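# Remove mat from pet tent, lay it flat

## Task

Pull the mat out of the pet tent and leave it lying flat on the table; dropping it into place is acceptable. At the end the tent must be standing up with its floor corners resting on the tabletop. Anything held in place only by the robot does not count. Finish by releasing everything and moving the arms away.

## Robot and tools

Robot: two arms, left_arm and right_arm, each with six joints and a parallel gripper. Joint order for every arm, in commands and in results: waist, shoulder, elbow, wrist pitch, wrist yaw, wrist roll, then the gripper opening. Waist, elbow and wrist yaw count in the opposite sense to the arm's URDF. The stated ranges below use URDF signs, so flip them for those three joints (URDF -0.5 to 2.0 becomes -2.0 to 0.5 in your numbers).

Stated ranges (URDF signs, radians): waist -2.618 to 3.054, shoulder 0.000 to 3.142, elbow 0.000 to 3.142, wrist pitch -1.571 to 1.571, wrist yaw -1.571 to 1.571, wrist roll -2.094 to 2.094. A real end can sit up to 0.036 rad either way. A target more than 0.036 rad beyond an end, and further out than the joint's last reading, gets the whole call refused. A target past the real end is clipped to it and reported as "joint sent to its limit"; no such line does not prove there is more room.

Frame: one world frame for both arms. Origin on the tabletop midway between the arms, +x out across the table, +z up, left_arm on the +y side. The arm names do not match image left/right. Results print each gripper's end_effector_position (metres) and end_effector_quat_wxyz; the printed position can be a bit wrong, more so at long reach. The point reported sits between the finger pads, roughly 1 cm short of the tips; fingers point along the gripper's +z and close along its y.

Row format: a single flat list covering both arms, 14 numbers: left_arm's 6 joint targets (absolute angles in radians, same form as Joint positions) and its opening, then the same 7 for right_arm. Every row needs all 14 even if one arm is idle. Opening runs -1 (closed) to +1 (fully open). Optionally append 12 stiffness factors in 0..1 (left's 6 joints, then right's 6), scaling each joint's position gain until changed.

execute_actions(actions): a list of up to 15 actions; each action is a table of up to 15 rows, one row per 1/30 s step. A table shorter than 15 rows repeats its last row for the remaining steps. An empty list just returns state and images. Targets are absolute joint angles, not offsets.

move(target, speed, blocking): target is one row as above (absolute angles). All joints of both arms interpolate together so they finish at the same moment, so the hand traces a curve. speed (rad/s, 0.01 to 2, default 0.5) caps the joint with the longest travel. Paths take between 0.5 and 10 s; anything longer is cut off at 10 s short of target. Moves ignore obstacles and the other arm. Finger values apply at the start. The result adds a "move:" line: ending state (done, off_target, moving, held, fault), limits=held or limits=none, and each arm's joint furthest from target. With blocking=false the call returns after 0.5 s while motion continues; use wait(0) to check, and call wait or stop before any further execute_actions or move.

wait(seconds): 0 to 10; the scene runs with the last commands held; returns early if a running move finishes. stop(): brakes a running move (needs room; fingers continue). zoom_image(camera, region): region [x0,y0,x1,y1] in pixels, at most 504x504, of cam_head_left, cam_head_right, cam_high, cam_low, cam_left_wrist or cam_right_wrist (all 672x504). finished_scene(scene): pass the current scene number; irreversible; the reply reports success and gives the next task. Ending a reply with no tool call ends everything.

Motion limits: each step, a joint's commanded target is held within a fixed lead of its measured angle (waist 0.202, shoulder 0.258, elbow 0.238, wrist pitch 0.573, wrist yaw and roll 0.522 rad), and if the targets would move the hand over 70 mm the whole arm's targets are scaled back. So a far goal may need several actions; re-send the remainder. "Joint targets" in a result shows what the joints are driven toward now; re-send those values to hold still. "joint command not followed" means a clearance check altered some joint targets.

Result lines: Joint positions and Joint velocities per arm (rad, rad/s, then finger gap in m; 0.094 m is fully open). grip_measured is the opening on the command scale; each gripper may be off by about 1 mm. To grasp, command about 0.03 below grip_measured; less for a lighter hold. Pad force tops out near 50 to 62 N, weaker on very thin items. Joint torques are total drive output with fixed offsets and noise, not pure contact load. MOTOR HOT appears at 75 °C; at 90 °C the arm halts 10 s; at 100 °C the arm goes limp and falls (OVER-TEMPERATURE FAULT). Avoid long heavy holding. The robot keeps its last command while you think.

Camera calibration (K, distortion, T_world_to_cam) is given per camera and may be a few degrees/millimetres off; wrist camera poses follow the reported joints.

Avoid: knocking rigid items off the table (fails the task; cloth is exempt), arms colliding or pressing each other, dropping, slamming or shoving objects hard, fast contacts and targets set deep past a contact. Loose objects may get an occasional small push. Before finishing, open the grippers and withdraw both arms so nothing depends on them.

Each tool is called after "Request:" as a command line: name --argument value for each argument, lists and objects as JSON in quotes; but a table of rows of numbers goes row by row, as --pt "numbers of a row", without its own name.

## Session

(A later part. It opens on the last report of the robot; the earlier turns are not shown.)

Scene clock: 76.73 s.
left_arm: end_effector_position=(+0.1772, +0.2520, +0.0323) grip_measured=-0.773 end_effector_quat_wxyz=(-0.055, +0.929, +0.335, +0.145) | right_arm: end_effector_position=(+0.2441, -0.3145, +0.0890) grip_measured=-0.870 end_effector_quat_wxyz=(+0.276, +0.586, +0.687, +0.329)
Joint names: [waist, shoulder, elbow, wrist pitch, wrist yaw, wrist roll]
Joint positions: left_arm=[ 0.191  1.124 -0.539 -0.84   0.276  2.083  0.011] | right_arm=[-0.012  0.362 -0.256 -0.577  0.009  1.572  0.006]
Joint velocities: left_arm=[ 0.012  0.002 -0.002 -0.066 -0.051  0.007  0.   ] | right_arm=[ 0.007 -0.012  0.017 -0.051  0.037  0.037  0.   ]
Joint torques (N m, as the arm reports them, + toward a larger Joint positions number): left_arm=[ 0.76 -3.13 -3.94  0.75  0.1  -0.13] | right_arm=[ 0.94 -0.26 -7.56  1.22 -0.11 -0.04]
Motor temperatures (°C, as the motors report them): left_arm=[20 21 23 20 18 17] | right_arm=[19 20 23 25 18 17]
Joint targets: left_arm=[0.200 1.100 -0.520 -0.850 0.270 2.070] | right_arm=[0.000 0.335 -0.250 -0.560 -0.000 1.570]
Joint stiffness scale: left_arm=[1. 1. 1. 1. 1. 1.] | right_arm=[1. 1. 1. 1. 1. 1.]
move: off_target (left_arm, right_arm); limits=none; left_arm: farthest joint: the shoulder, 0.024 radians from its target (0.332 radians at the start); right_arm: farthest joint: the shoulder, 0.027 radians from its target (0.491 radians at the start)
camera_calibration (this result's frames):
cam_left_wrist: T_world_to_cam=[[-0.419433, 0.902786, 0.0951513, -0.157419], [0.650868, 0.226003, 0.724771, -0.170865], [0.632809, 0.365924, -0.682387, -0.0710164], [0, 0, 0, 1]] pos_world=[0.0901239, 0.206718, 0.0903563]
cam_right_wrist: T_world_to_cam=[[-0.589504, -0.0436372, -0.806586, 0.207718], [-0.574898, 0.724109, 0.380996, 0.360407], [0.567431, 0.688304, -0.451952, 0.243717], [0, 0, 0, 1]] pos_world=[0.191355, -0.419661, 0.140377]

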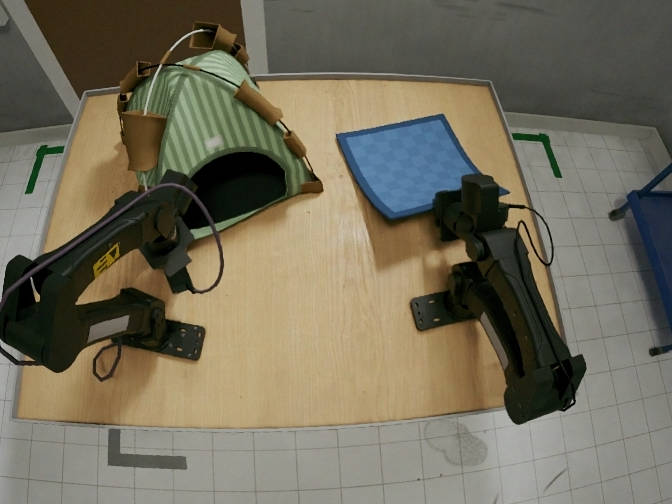

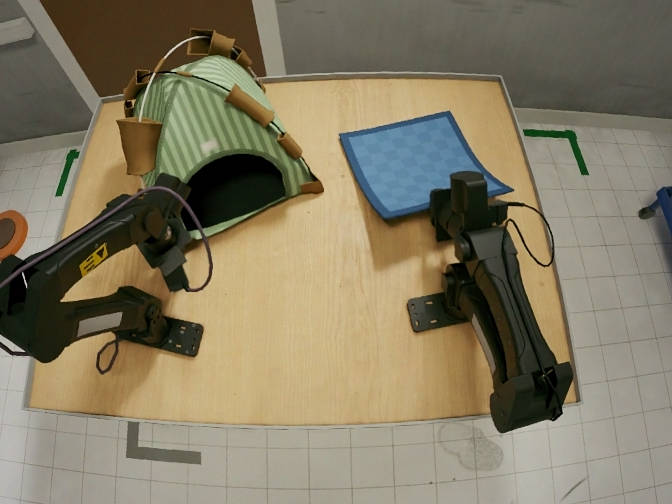

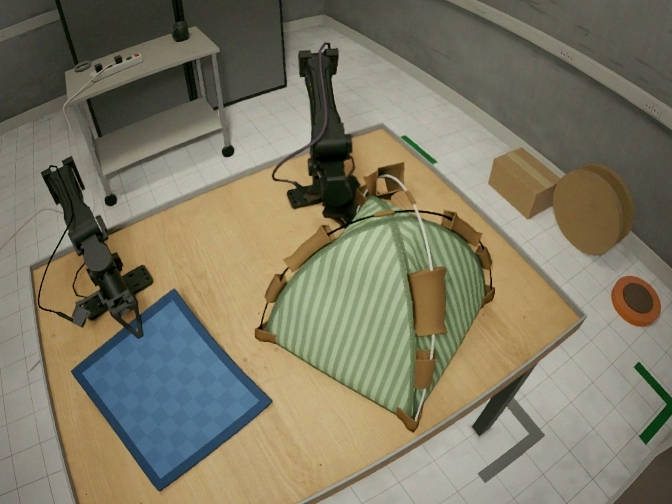

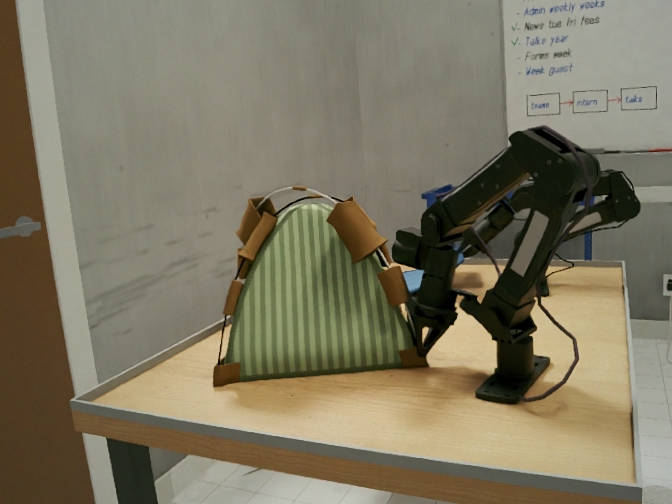

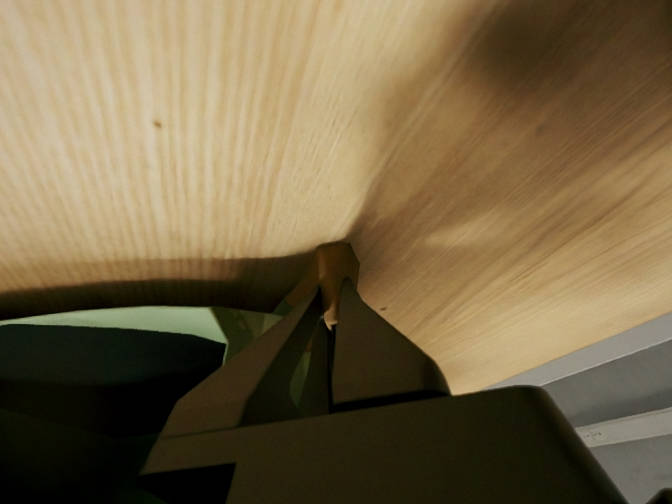

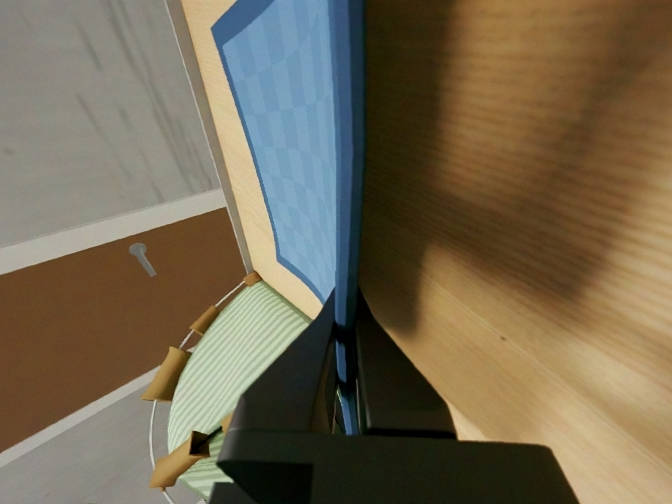

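Request:
move --target '[0.45,0.9,-0.45,-0.98,0.27,2.07,-1,0.0,0.3,-0.27,-0.68,0,1.57,-0.2]' --speed 0.4

Request:
move --target '[0.45,0.9,-0.45,-0.98,0.27,2.07,0.3,0.0,0.1,-0.45,-1.3,0,1.57,-0.2]' --speed 0.7

Scene clock: 78.10 s.
left_arm: end_effector_position=(+0.1605, +0.2325, +0.0367) grip_measured=-0.773 end_effector_quat_wxyz=(-0.035, +0.950, +0.269, +0.156) | right_arm: end_effector_position=(+0.2314, -0.3165, +0.0793) grip_measured=-0.202 end_effector_quat_wxyz=(+0.260, +0.593, +0.695, +0.312)
Joint names: [waist, shoulder, elbow, wrist pitch, wrist yaw, wrist roll]
Joint positions: left_arm=[ 0.335  1.017 -0.503 -0.886  0.274  2.085  0.011] | right_arm=[-0.012  0.327 -0.256 -0.664  0.009  1.573  0.038]
Joint velocities: left_arm=[-0.002 -0.022  0.012 -0.037  0.037  0.007 -0.001] | right_arm=[-0.002 -0.007  0.022 -0.007 -0.007 -0.022  0.   ]
Joint torques (N m, as the arm reports them, + toward a larger Joint positions number): left_arm=[-0.52 -0.57 -5.58  0.93  0.15  0.05] | right_arm=[ 0.93 -0.11 -9.32  0.9  -0.11 -0.04]
Motor temperatures (°C, as the motors report them): left_arm=[20 21 23 20 18 17] | right_arm=[19 20 23 25 18 17]
Joint targets: left_arm=[0.330 1.021 -0.504 -0.882 0.277 2.085] | right_arm=[0.000 0.300 -0.270 -0.680 0.000 1.570]
Joint stiffness scale: left_arm=[1. 1. 1. 1. 1. 1.] | right_arm=[1. 1. 1. 1. 1. 1.]
move: held (left_arm), off_target (right_arm); limits=held; held on 22 of 36 steps (left_arm), including the last (left_arm); left_arm: farthest joint: the shoulder, 0.117 radians from its target (0.224 radians at the start); right_arm: farthest joint: the shoulder, 0.027 radians from its target (0.062 radians at the start)
joint command not followed: on one or more control steps a check withheld the commanded joint targets of the left arm, and it was not sent them on those steps. On the call's last step the targets were still withheld.
cause: the commanded joint targets would bring two parts of the arm too close to each other (its upper arm (the part past the shoulder) and its wrist camera, with the joints along the arm from the elbow to the wrist roll between them); next, command targets that bring no two parts of the arm closer together.
camera_calibration (this result's frames):
cam_left_wrist: T_world_to_cam=[[-0.286402, 0.955069, 0.076274, -0.179993], [0.662303, 0.139824, 0.736074, -0.140937], [0.692336, 0.261329, -0.67259, -0.0359269], [0, 0, 0, 1]] pos_world=[0.0666662, 0.201001, 0.093305]
cam_right_wrist: T_world_to_cam=[[-0.630093, -0.0496133, -0.774933, 0.197261], [-0.554568, 0.727292, 0.404352, 0.35271], [0.543542, 0.684532, -0.485776, 0.254908], [0, 0, 0, 1]] pos_world=[0.181341, -0.421229, 0.134073]

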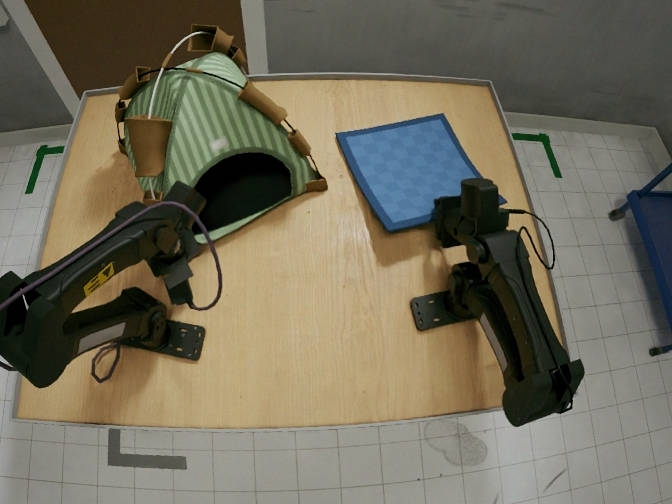

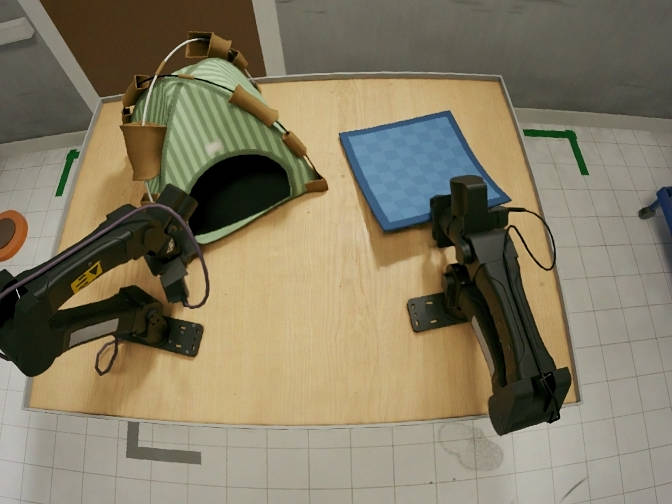

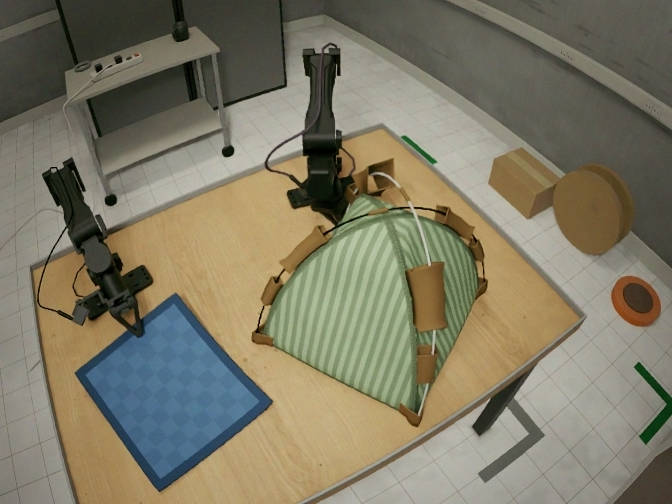

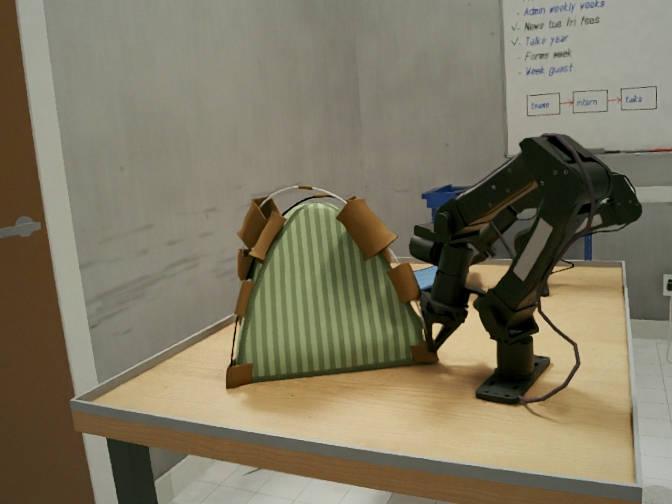

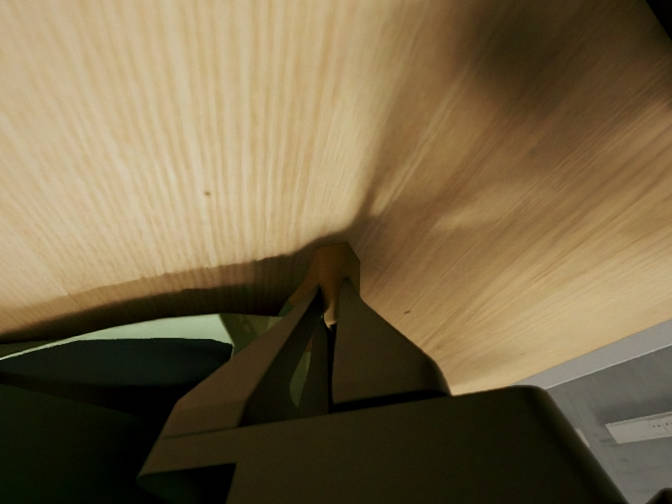

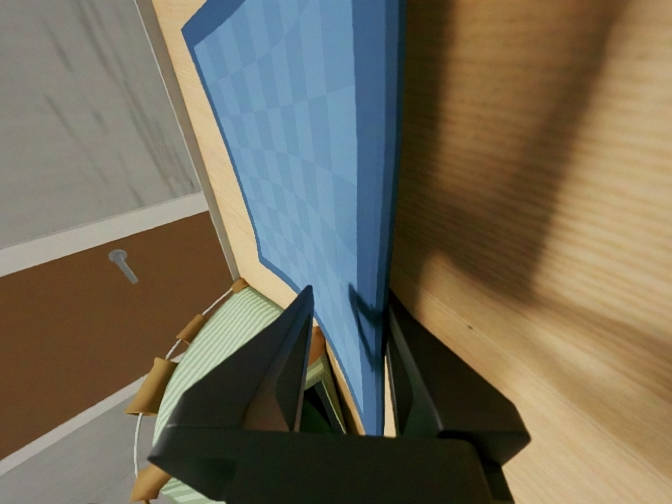

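Scene clock: 79.37 s.
left_arm: end_effector_position=(+0.1594, +0.2258, +0.0401) grip_measured=+0.297 end_effector_quat_wxyz=(-0.025, +0.953, +0.252, +0.163) | right_arm: end_effector_position=(+0.2019, -0.3212, +0.0800) grip_measured=-0.202 end_effector_quat_wxyz=(+0.235, +0.604, +0.707, +0.283)
Joint names: [waist, shoulder, elbow, wrist pitch, wrist yaw, wrist roll]
Joint positions: left_arm=[ 0.372  0.991 -0.503 -0.892  0.274  2.083  0.061] | right_arm=[-0.012  0.242 -0.322 -0.897  0.009  1.573  0.038]
Joint velocities: left_arm=[ 0.007  0.002 -0.007  0.037  0.022  0.037  0.   ] | right_arm=[-0.002 -0.002  0.012 -0.066 -0.022 -0.022  0.001]
Joint torques (N m, as the arm reports them, + toward a larger Joint positions number): left_arm=[-0.25 -0.94 -5.31  0.98  0.16  0.02] | right_arm=[ 0.04  2.32 -7.54  0.97 -0.03 -0.02]
Motor temperatures (°C, as the motors report them): left_arm=[20 21 23 20 18 17] | right_arm=[19 20 23 25 18 17]
Joint targets: left_arm=[0.371 0.992 -0.503 -0.893 0.274 2.083] | right_arm=[-0.012 0.244 -0.321 -0.895 0.009 1.573]
Joint stiffness scale: left_arm=[1. 1. 1. 1. 1. 1.] | right_arm=[1. 1. 1. 1. 1. 1.]
move: held (left_arm, right_arm); limits=held; held on 23 of 38 steps (left_arm, right_arm), including the last (left_arm, right_arm); left_arm: farthest joint: the shoulder, 0.091 radians from its target (0.117 radians at the start); right_arm: farthest joint: the wrist pitch, 0.403 radians from its target (0.636 radians at the start)
joint command not followed: on one or more control steps a check withheld the commanded joint targets of the left arm, and it was not sent them on those steps. On the call's last step the targets were still withheld.
cause: the commanded joint targets would bring two parts of the arm too close to each other (its upper arm (the part past the shoulder) and its wrist camera, with the joints along the arm from the elbow to the wrist roll between them); next, command targets that bring no two parts of the arm closer together.
joint command not followed: on one or more control steps a check withheld the commanded joint targets of the right arm, and it was not sent them on those steps. On the call's last step the targets were still withheld.
cause: the commanded joint targets would bring two parts of the arm too close to each other (its upper arm (the part past the shoulder) and its gripper housing, with the joints along the arm from the elbow to the wrist roll between them); next, command targets that bring no two parts of the arm closer together.
camera_calibration (this result's frames):
cam_left_wrist: T_world_to_cam=[[-0.252346, 0.965686, 0.06142, -0.181438], [0.654468, 0.123578, 0.745922, -0.137323], [0.712736, 0.228428, -0.663195, -0.0273114], [0, 0, 0, 1]] pos_world=[0.063554, 0.198421, 0.0954634]
cam_right_wrist: T_world_to_cam=[[-0.691312, -0.0588226, -0.720158, 0.183996], [-0.519841, 0.732731, 0.43917, 0.33136], [0.501849, 0.677971, -0.537125, 0.284894], [0, 0, 0, 1]] pos_world=[0.15648, -0.425124, 0.140007]

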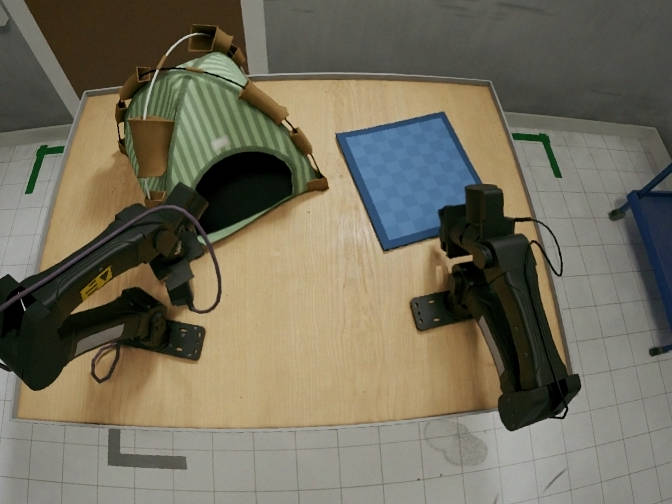

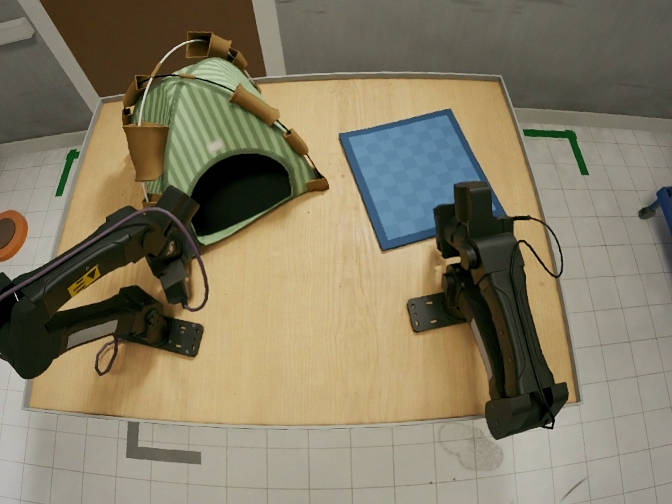

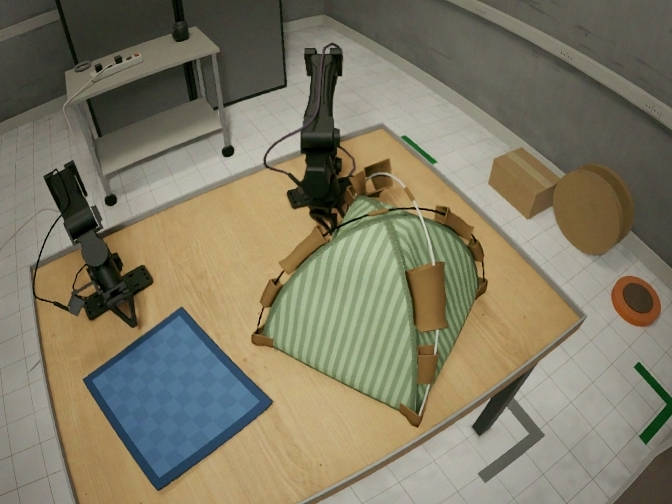

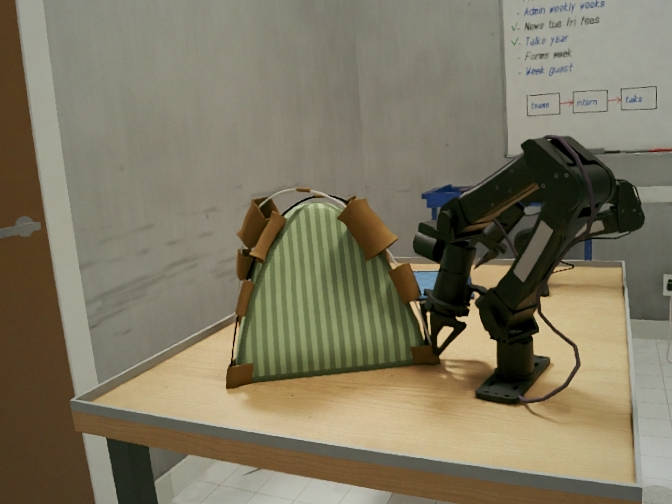

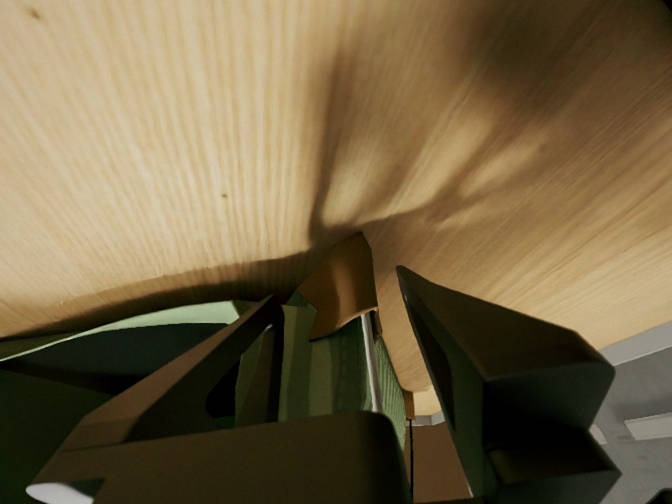

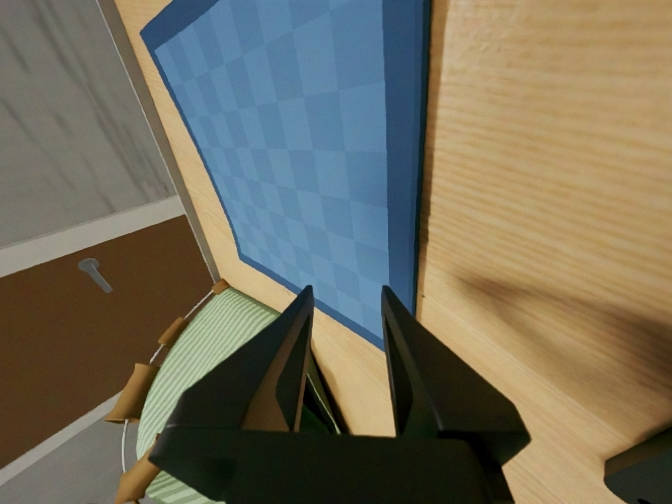

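Request:
move --target '[0.45,0.7,-0.85,-1.4,0.27,2.07,0.3,-0.01,0.24,-0.7,-0.95,0,1.57,-0.2]' --speed 0.6

Request:
move --target '[1.3,0.55,-0.85,-1.3,0.27,2.07,0.3,-0.01,0.24,-0.7,-0.95,0,1.57,-0.2]' --speed 0.8

Scene clock: 81.10 s.
left_arm: end_effector_position=(+0.1272, +0.2358, +0.1466) grip_measured=+0.298 end_effector_quat_wxyz=(+0.023, +0.952, +0.230, +0.200) | right_arm: end_effector_position=(+0.2079, -0.3202, +0.2206) grip_measured=-0.202 end_effector_quat_wxyz=(+0.329, +0.558, +0.654, +0.391)
Joint names: [waist, shoulder, elbow, wrist pitch, wrist yaw, wrist roll]
Joint positions: left_arm=[ 0.44   0.716 -0.822 -1.374  0.274  2.076  0.061] | right_arm=[-0.012  0.242 -0.676 -0.932  0.009  1.573  0.038]
Joint velocities: left_arm=[-0.007  0.002 -0.012 -0.022 -0.022 -0.095 -0.001] | right_arm=[-0.002 -0.012  0.007  0.037 -0.007 -0.022 -0.001]
Joint torques (N m, as the arm reports them, + toward a larger Joint positions number): left_arm=[ 1.19 -0.11 -7.36  0.8   0.12 -0.11] | right_arm=[ 0.19  2.65 -9.06  1.06 -0.11 -0.05]
Motor temperatures (°C, as the motors report them): left_arm=[20 21 23 20 18 17] | right_arm=[19 20 23 25 18 17]
Joint targets: left_arm=[0.450 0.700 -0.850 -1.400 0.270 2.070] | right_arm=[-0.010 0.240 -0.700 -0.950 -0.000 1.570]
Joint stiffness scale: left_arm=[1. 1. 1. 1. 1. 1.] | right_arm=[1. 1. 1. 1. 1. 1.]
move: off_target (left_arm, right_arm); limits=none; left_arm: farthest joint: the elbow, 0.028 radians from its target (0.347 radians at the start); right_arm: farthest joint: the elbow, 0.024 radians from its target (0.378 radians at the start)
camera_calibration (this result's frames):
cam_left_wrist: T_world_to_cam=[[-0.195328, 0.980455, -0.023572, -0.204021], [0.590651, 0.13679, 0.795248, -0.199119], [0.782929, 0.141412, -0.605826, 0.0671535], [0, 0, 0, 1]] pos_world=[0.0251825, 0.217775, 0.194223]
cam_right_wrist: T_world_to_cam=[[-0.433138, -0.0179758, -0.901148, 0.288837], [-0.636017, 0.714521, 0.29145, 0.322915], [0.63865, 0.699383, -0.320919, 0.287531], [0, 0, 0, 1]] pos_world=[0.146854, -0.426632, 0.258446]

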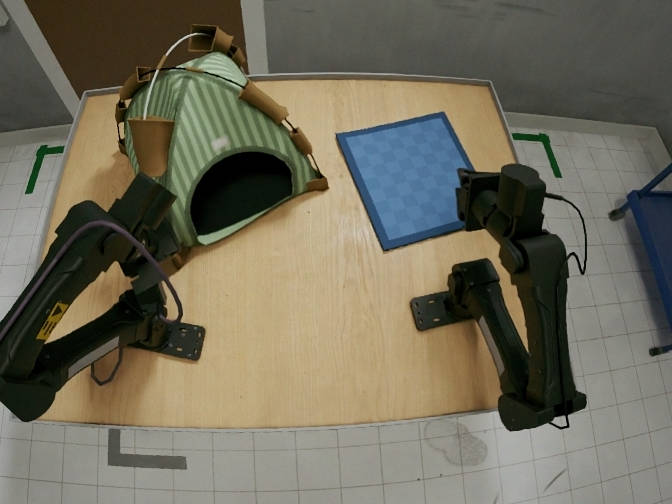

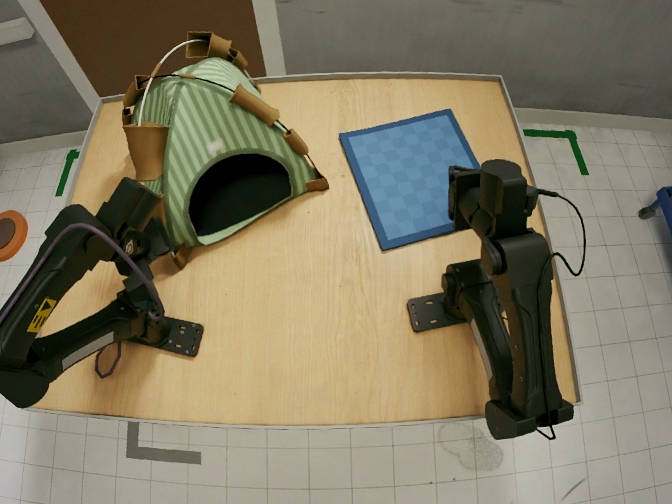

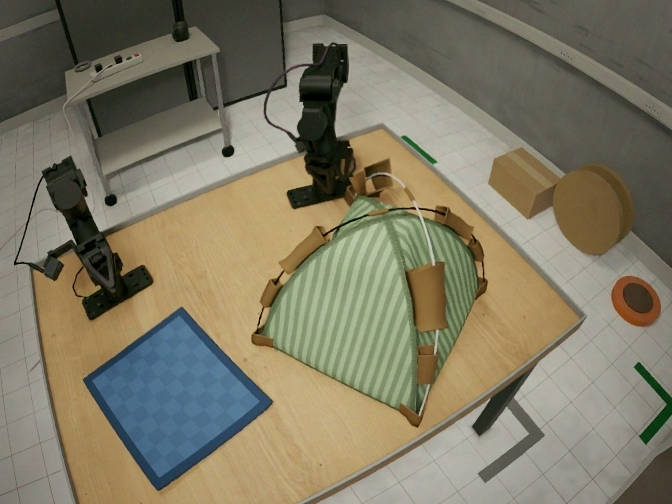

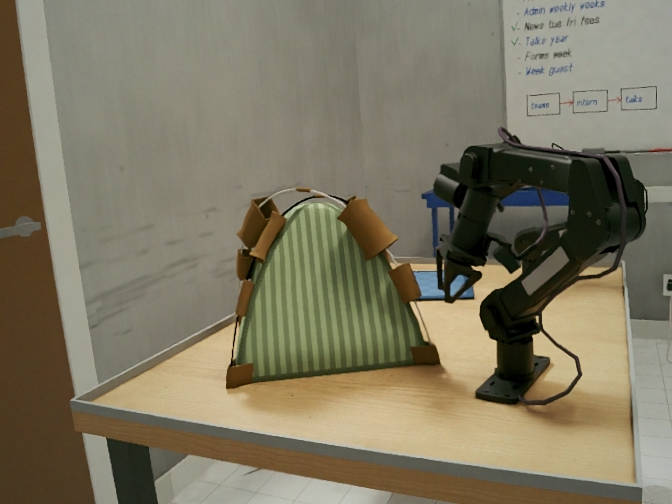

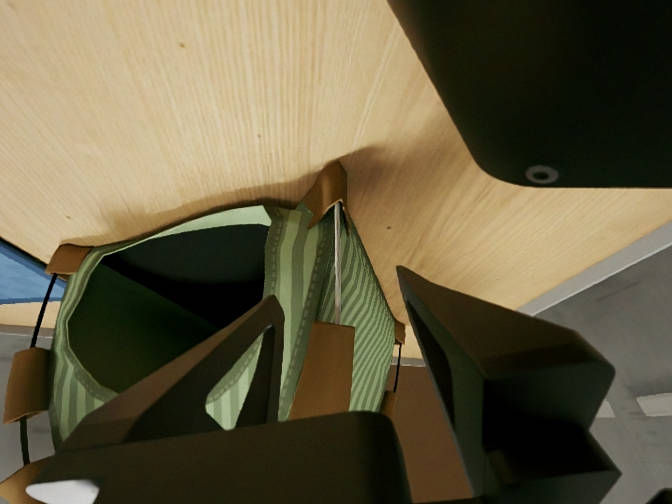

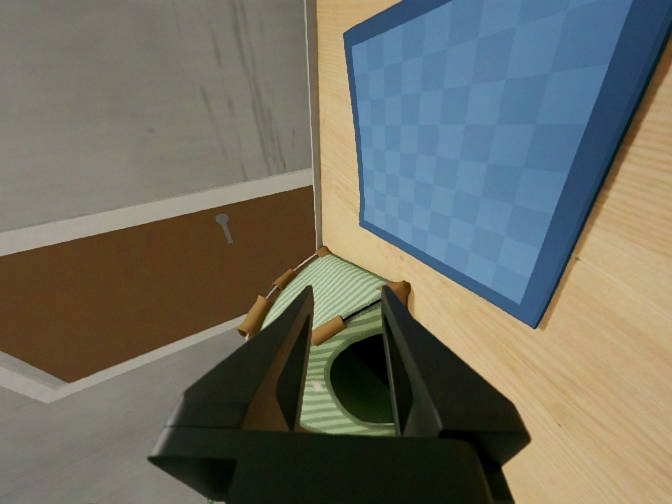

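Scene clock: 82.70 s.
left_arm: end_effector_position=(+0.0542, +0.1388, +0.1696) grip_measured=+0.298 end_effector_quat_wxyz=(+0.202, +0.944, -0.165, +0.200) | right_arm: end_effector_position=(+0.2078, -0.3202, +0.2206) grip_measured=-0.202 end_effector_quat_wxyz=(+0.328, +0.558, +0.654, +0.392)
Joint names: [waist, shoulder, elbow, wrist pitch, wrist yaw, wrist roll]
Joint positions: left_arm=[ 1.29   0.571 -0.822 -1.308  0.274  2.076  0.061] | right_arm=[-0.012  0.242 -0.676 -0.932  0.009  1.575  0.038]
Joint velocities: left_arm=[ 0.012  0.007 -0.032  0.037 -0.007  0.037  0.   ] | right_arm=[ 0.007  0.007  0.022  0.007 -0.022 -0.007 -0.   ]
Joint torques (N m, as the arm reports them, + toward a larger Joint positions number): left_arm=[ 1.11  0.35 -7.5   1.54  0.19 -0.1 ] | right_arm=[ 0.23  2.65 -9.06  1.07 -0.11 -0.06]
Motor temperatures (°C, as the motors report them): left_arm=[20 21 23 20 18 17] | right_arm=[19 20 23 25 18 17]
Joint targets: left_arm=[1.300 0.550 -0.850 -1.300 0.270 2.070] | right_arm=[-0.010 0.240 -0.700 -0.950 -0.000 1.570]
Joint stiffness scale: left_arm=[1. 1. 1. 1. 1. 1.] | right_arm=[1. 1. 1. 1. 1. 1.]
move: off_target (left_arm, right_arm); limits=none; left_arm: farthest joint: the elbow, 0.028 radians from its target (0.028 radians at the start); right_arm: farthest joint: the elbow, 0.024 radians from its target (0.024 radians at the start)
camera_calibration (this result's frames):
cam_left_wrist: T_world_to_cam=[[0.609556, 0.772387, -0.17849, -0.111117], [0.477728, -0.178224, 0.860239, -0.122266], [0.632627, -0.609634, -0.477629, 0.242595], [0, 0, 0, 1]] pos_world=[-0.0273297, 0.211929, 0.201215]
cam_right_wrist: T_world_to_cam=[[-0.433637, -0.0168987, -0.900929, 0.289143], [-0.635468, 0.714596, 0.292461, 0.322602], [0.638858, 0.699333, -0.320614, 0.287411], [0, 0, 0, 1]] pos_world=[0.146771, -0.42664, 0.258297]

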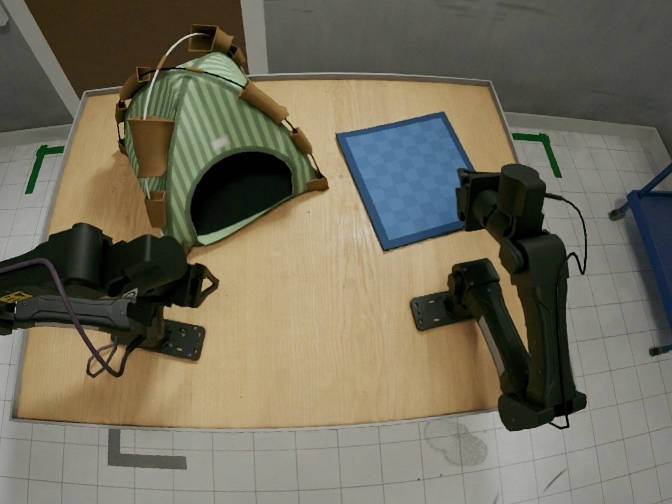

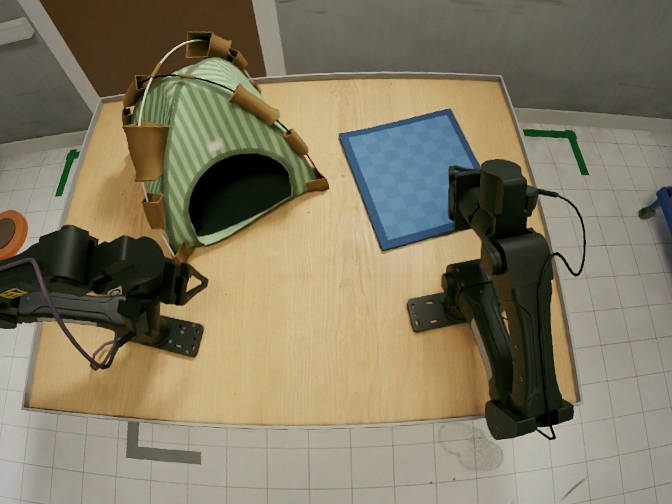

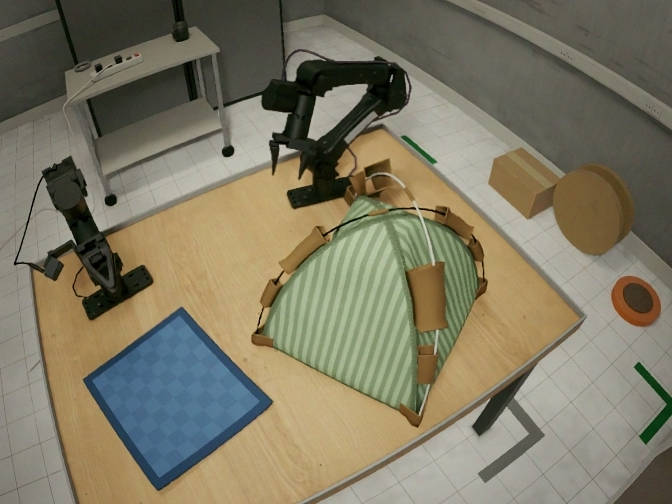

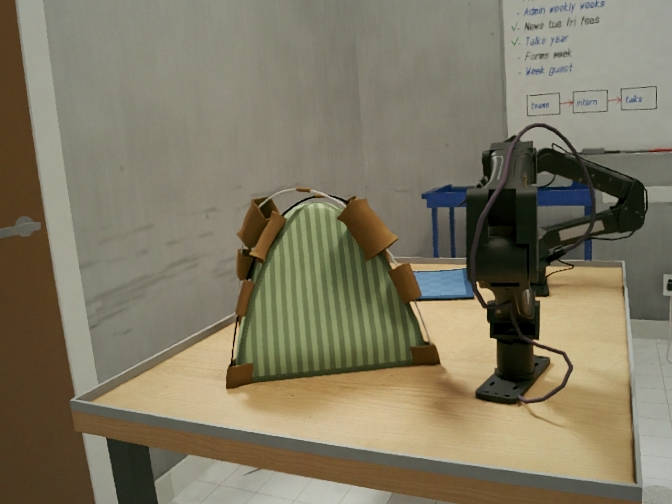

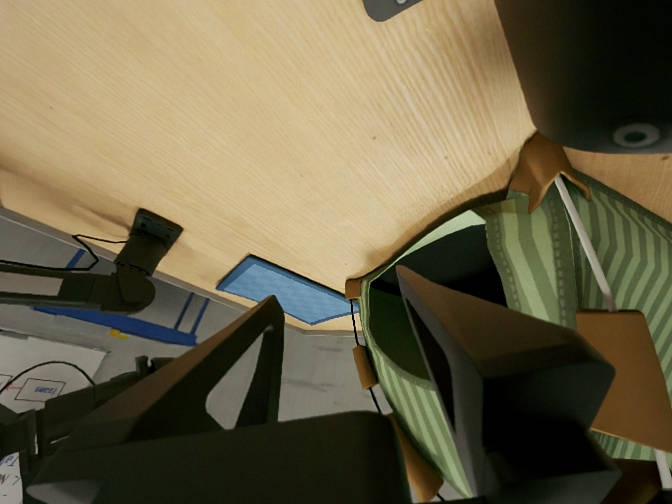

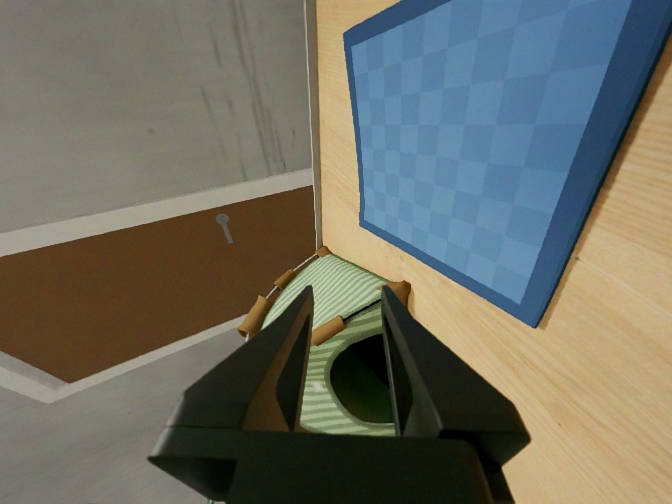

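Request:
finished_scene --scene 2

The scene is finished: the task was done.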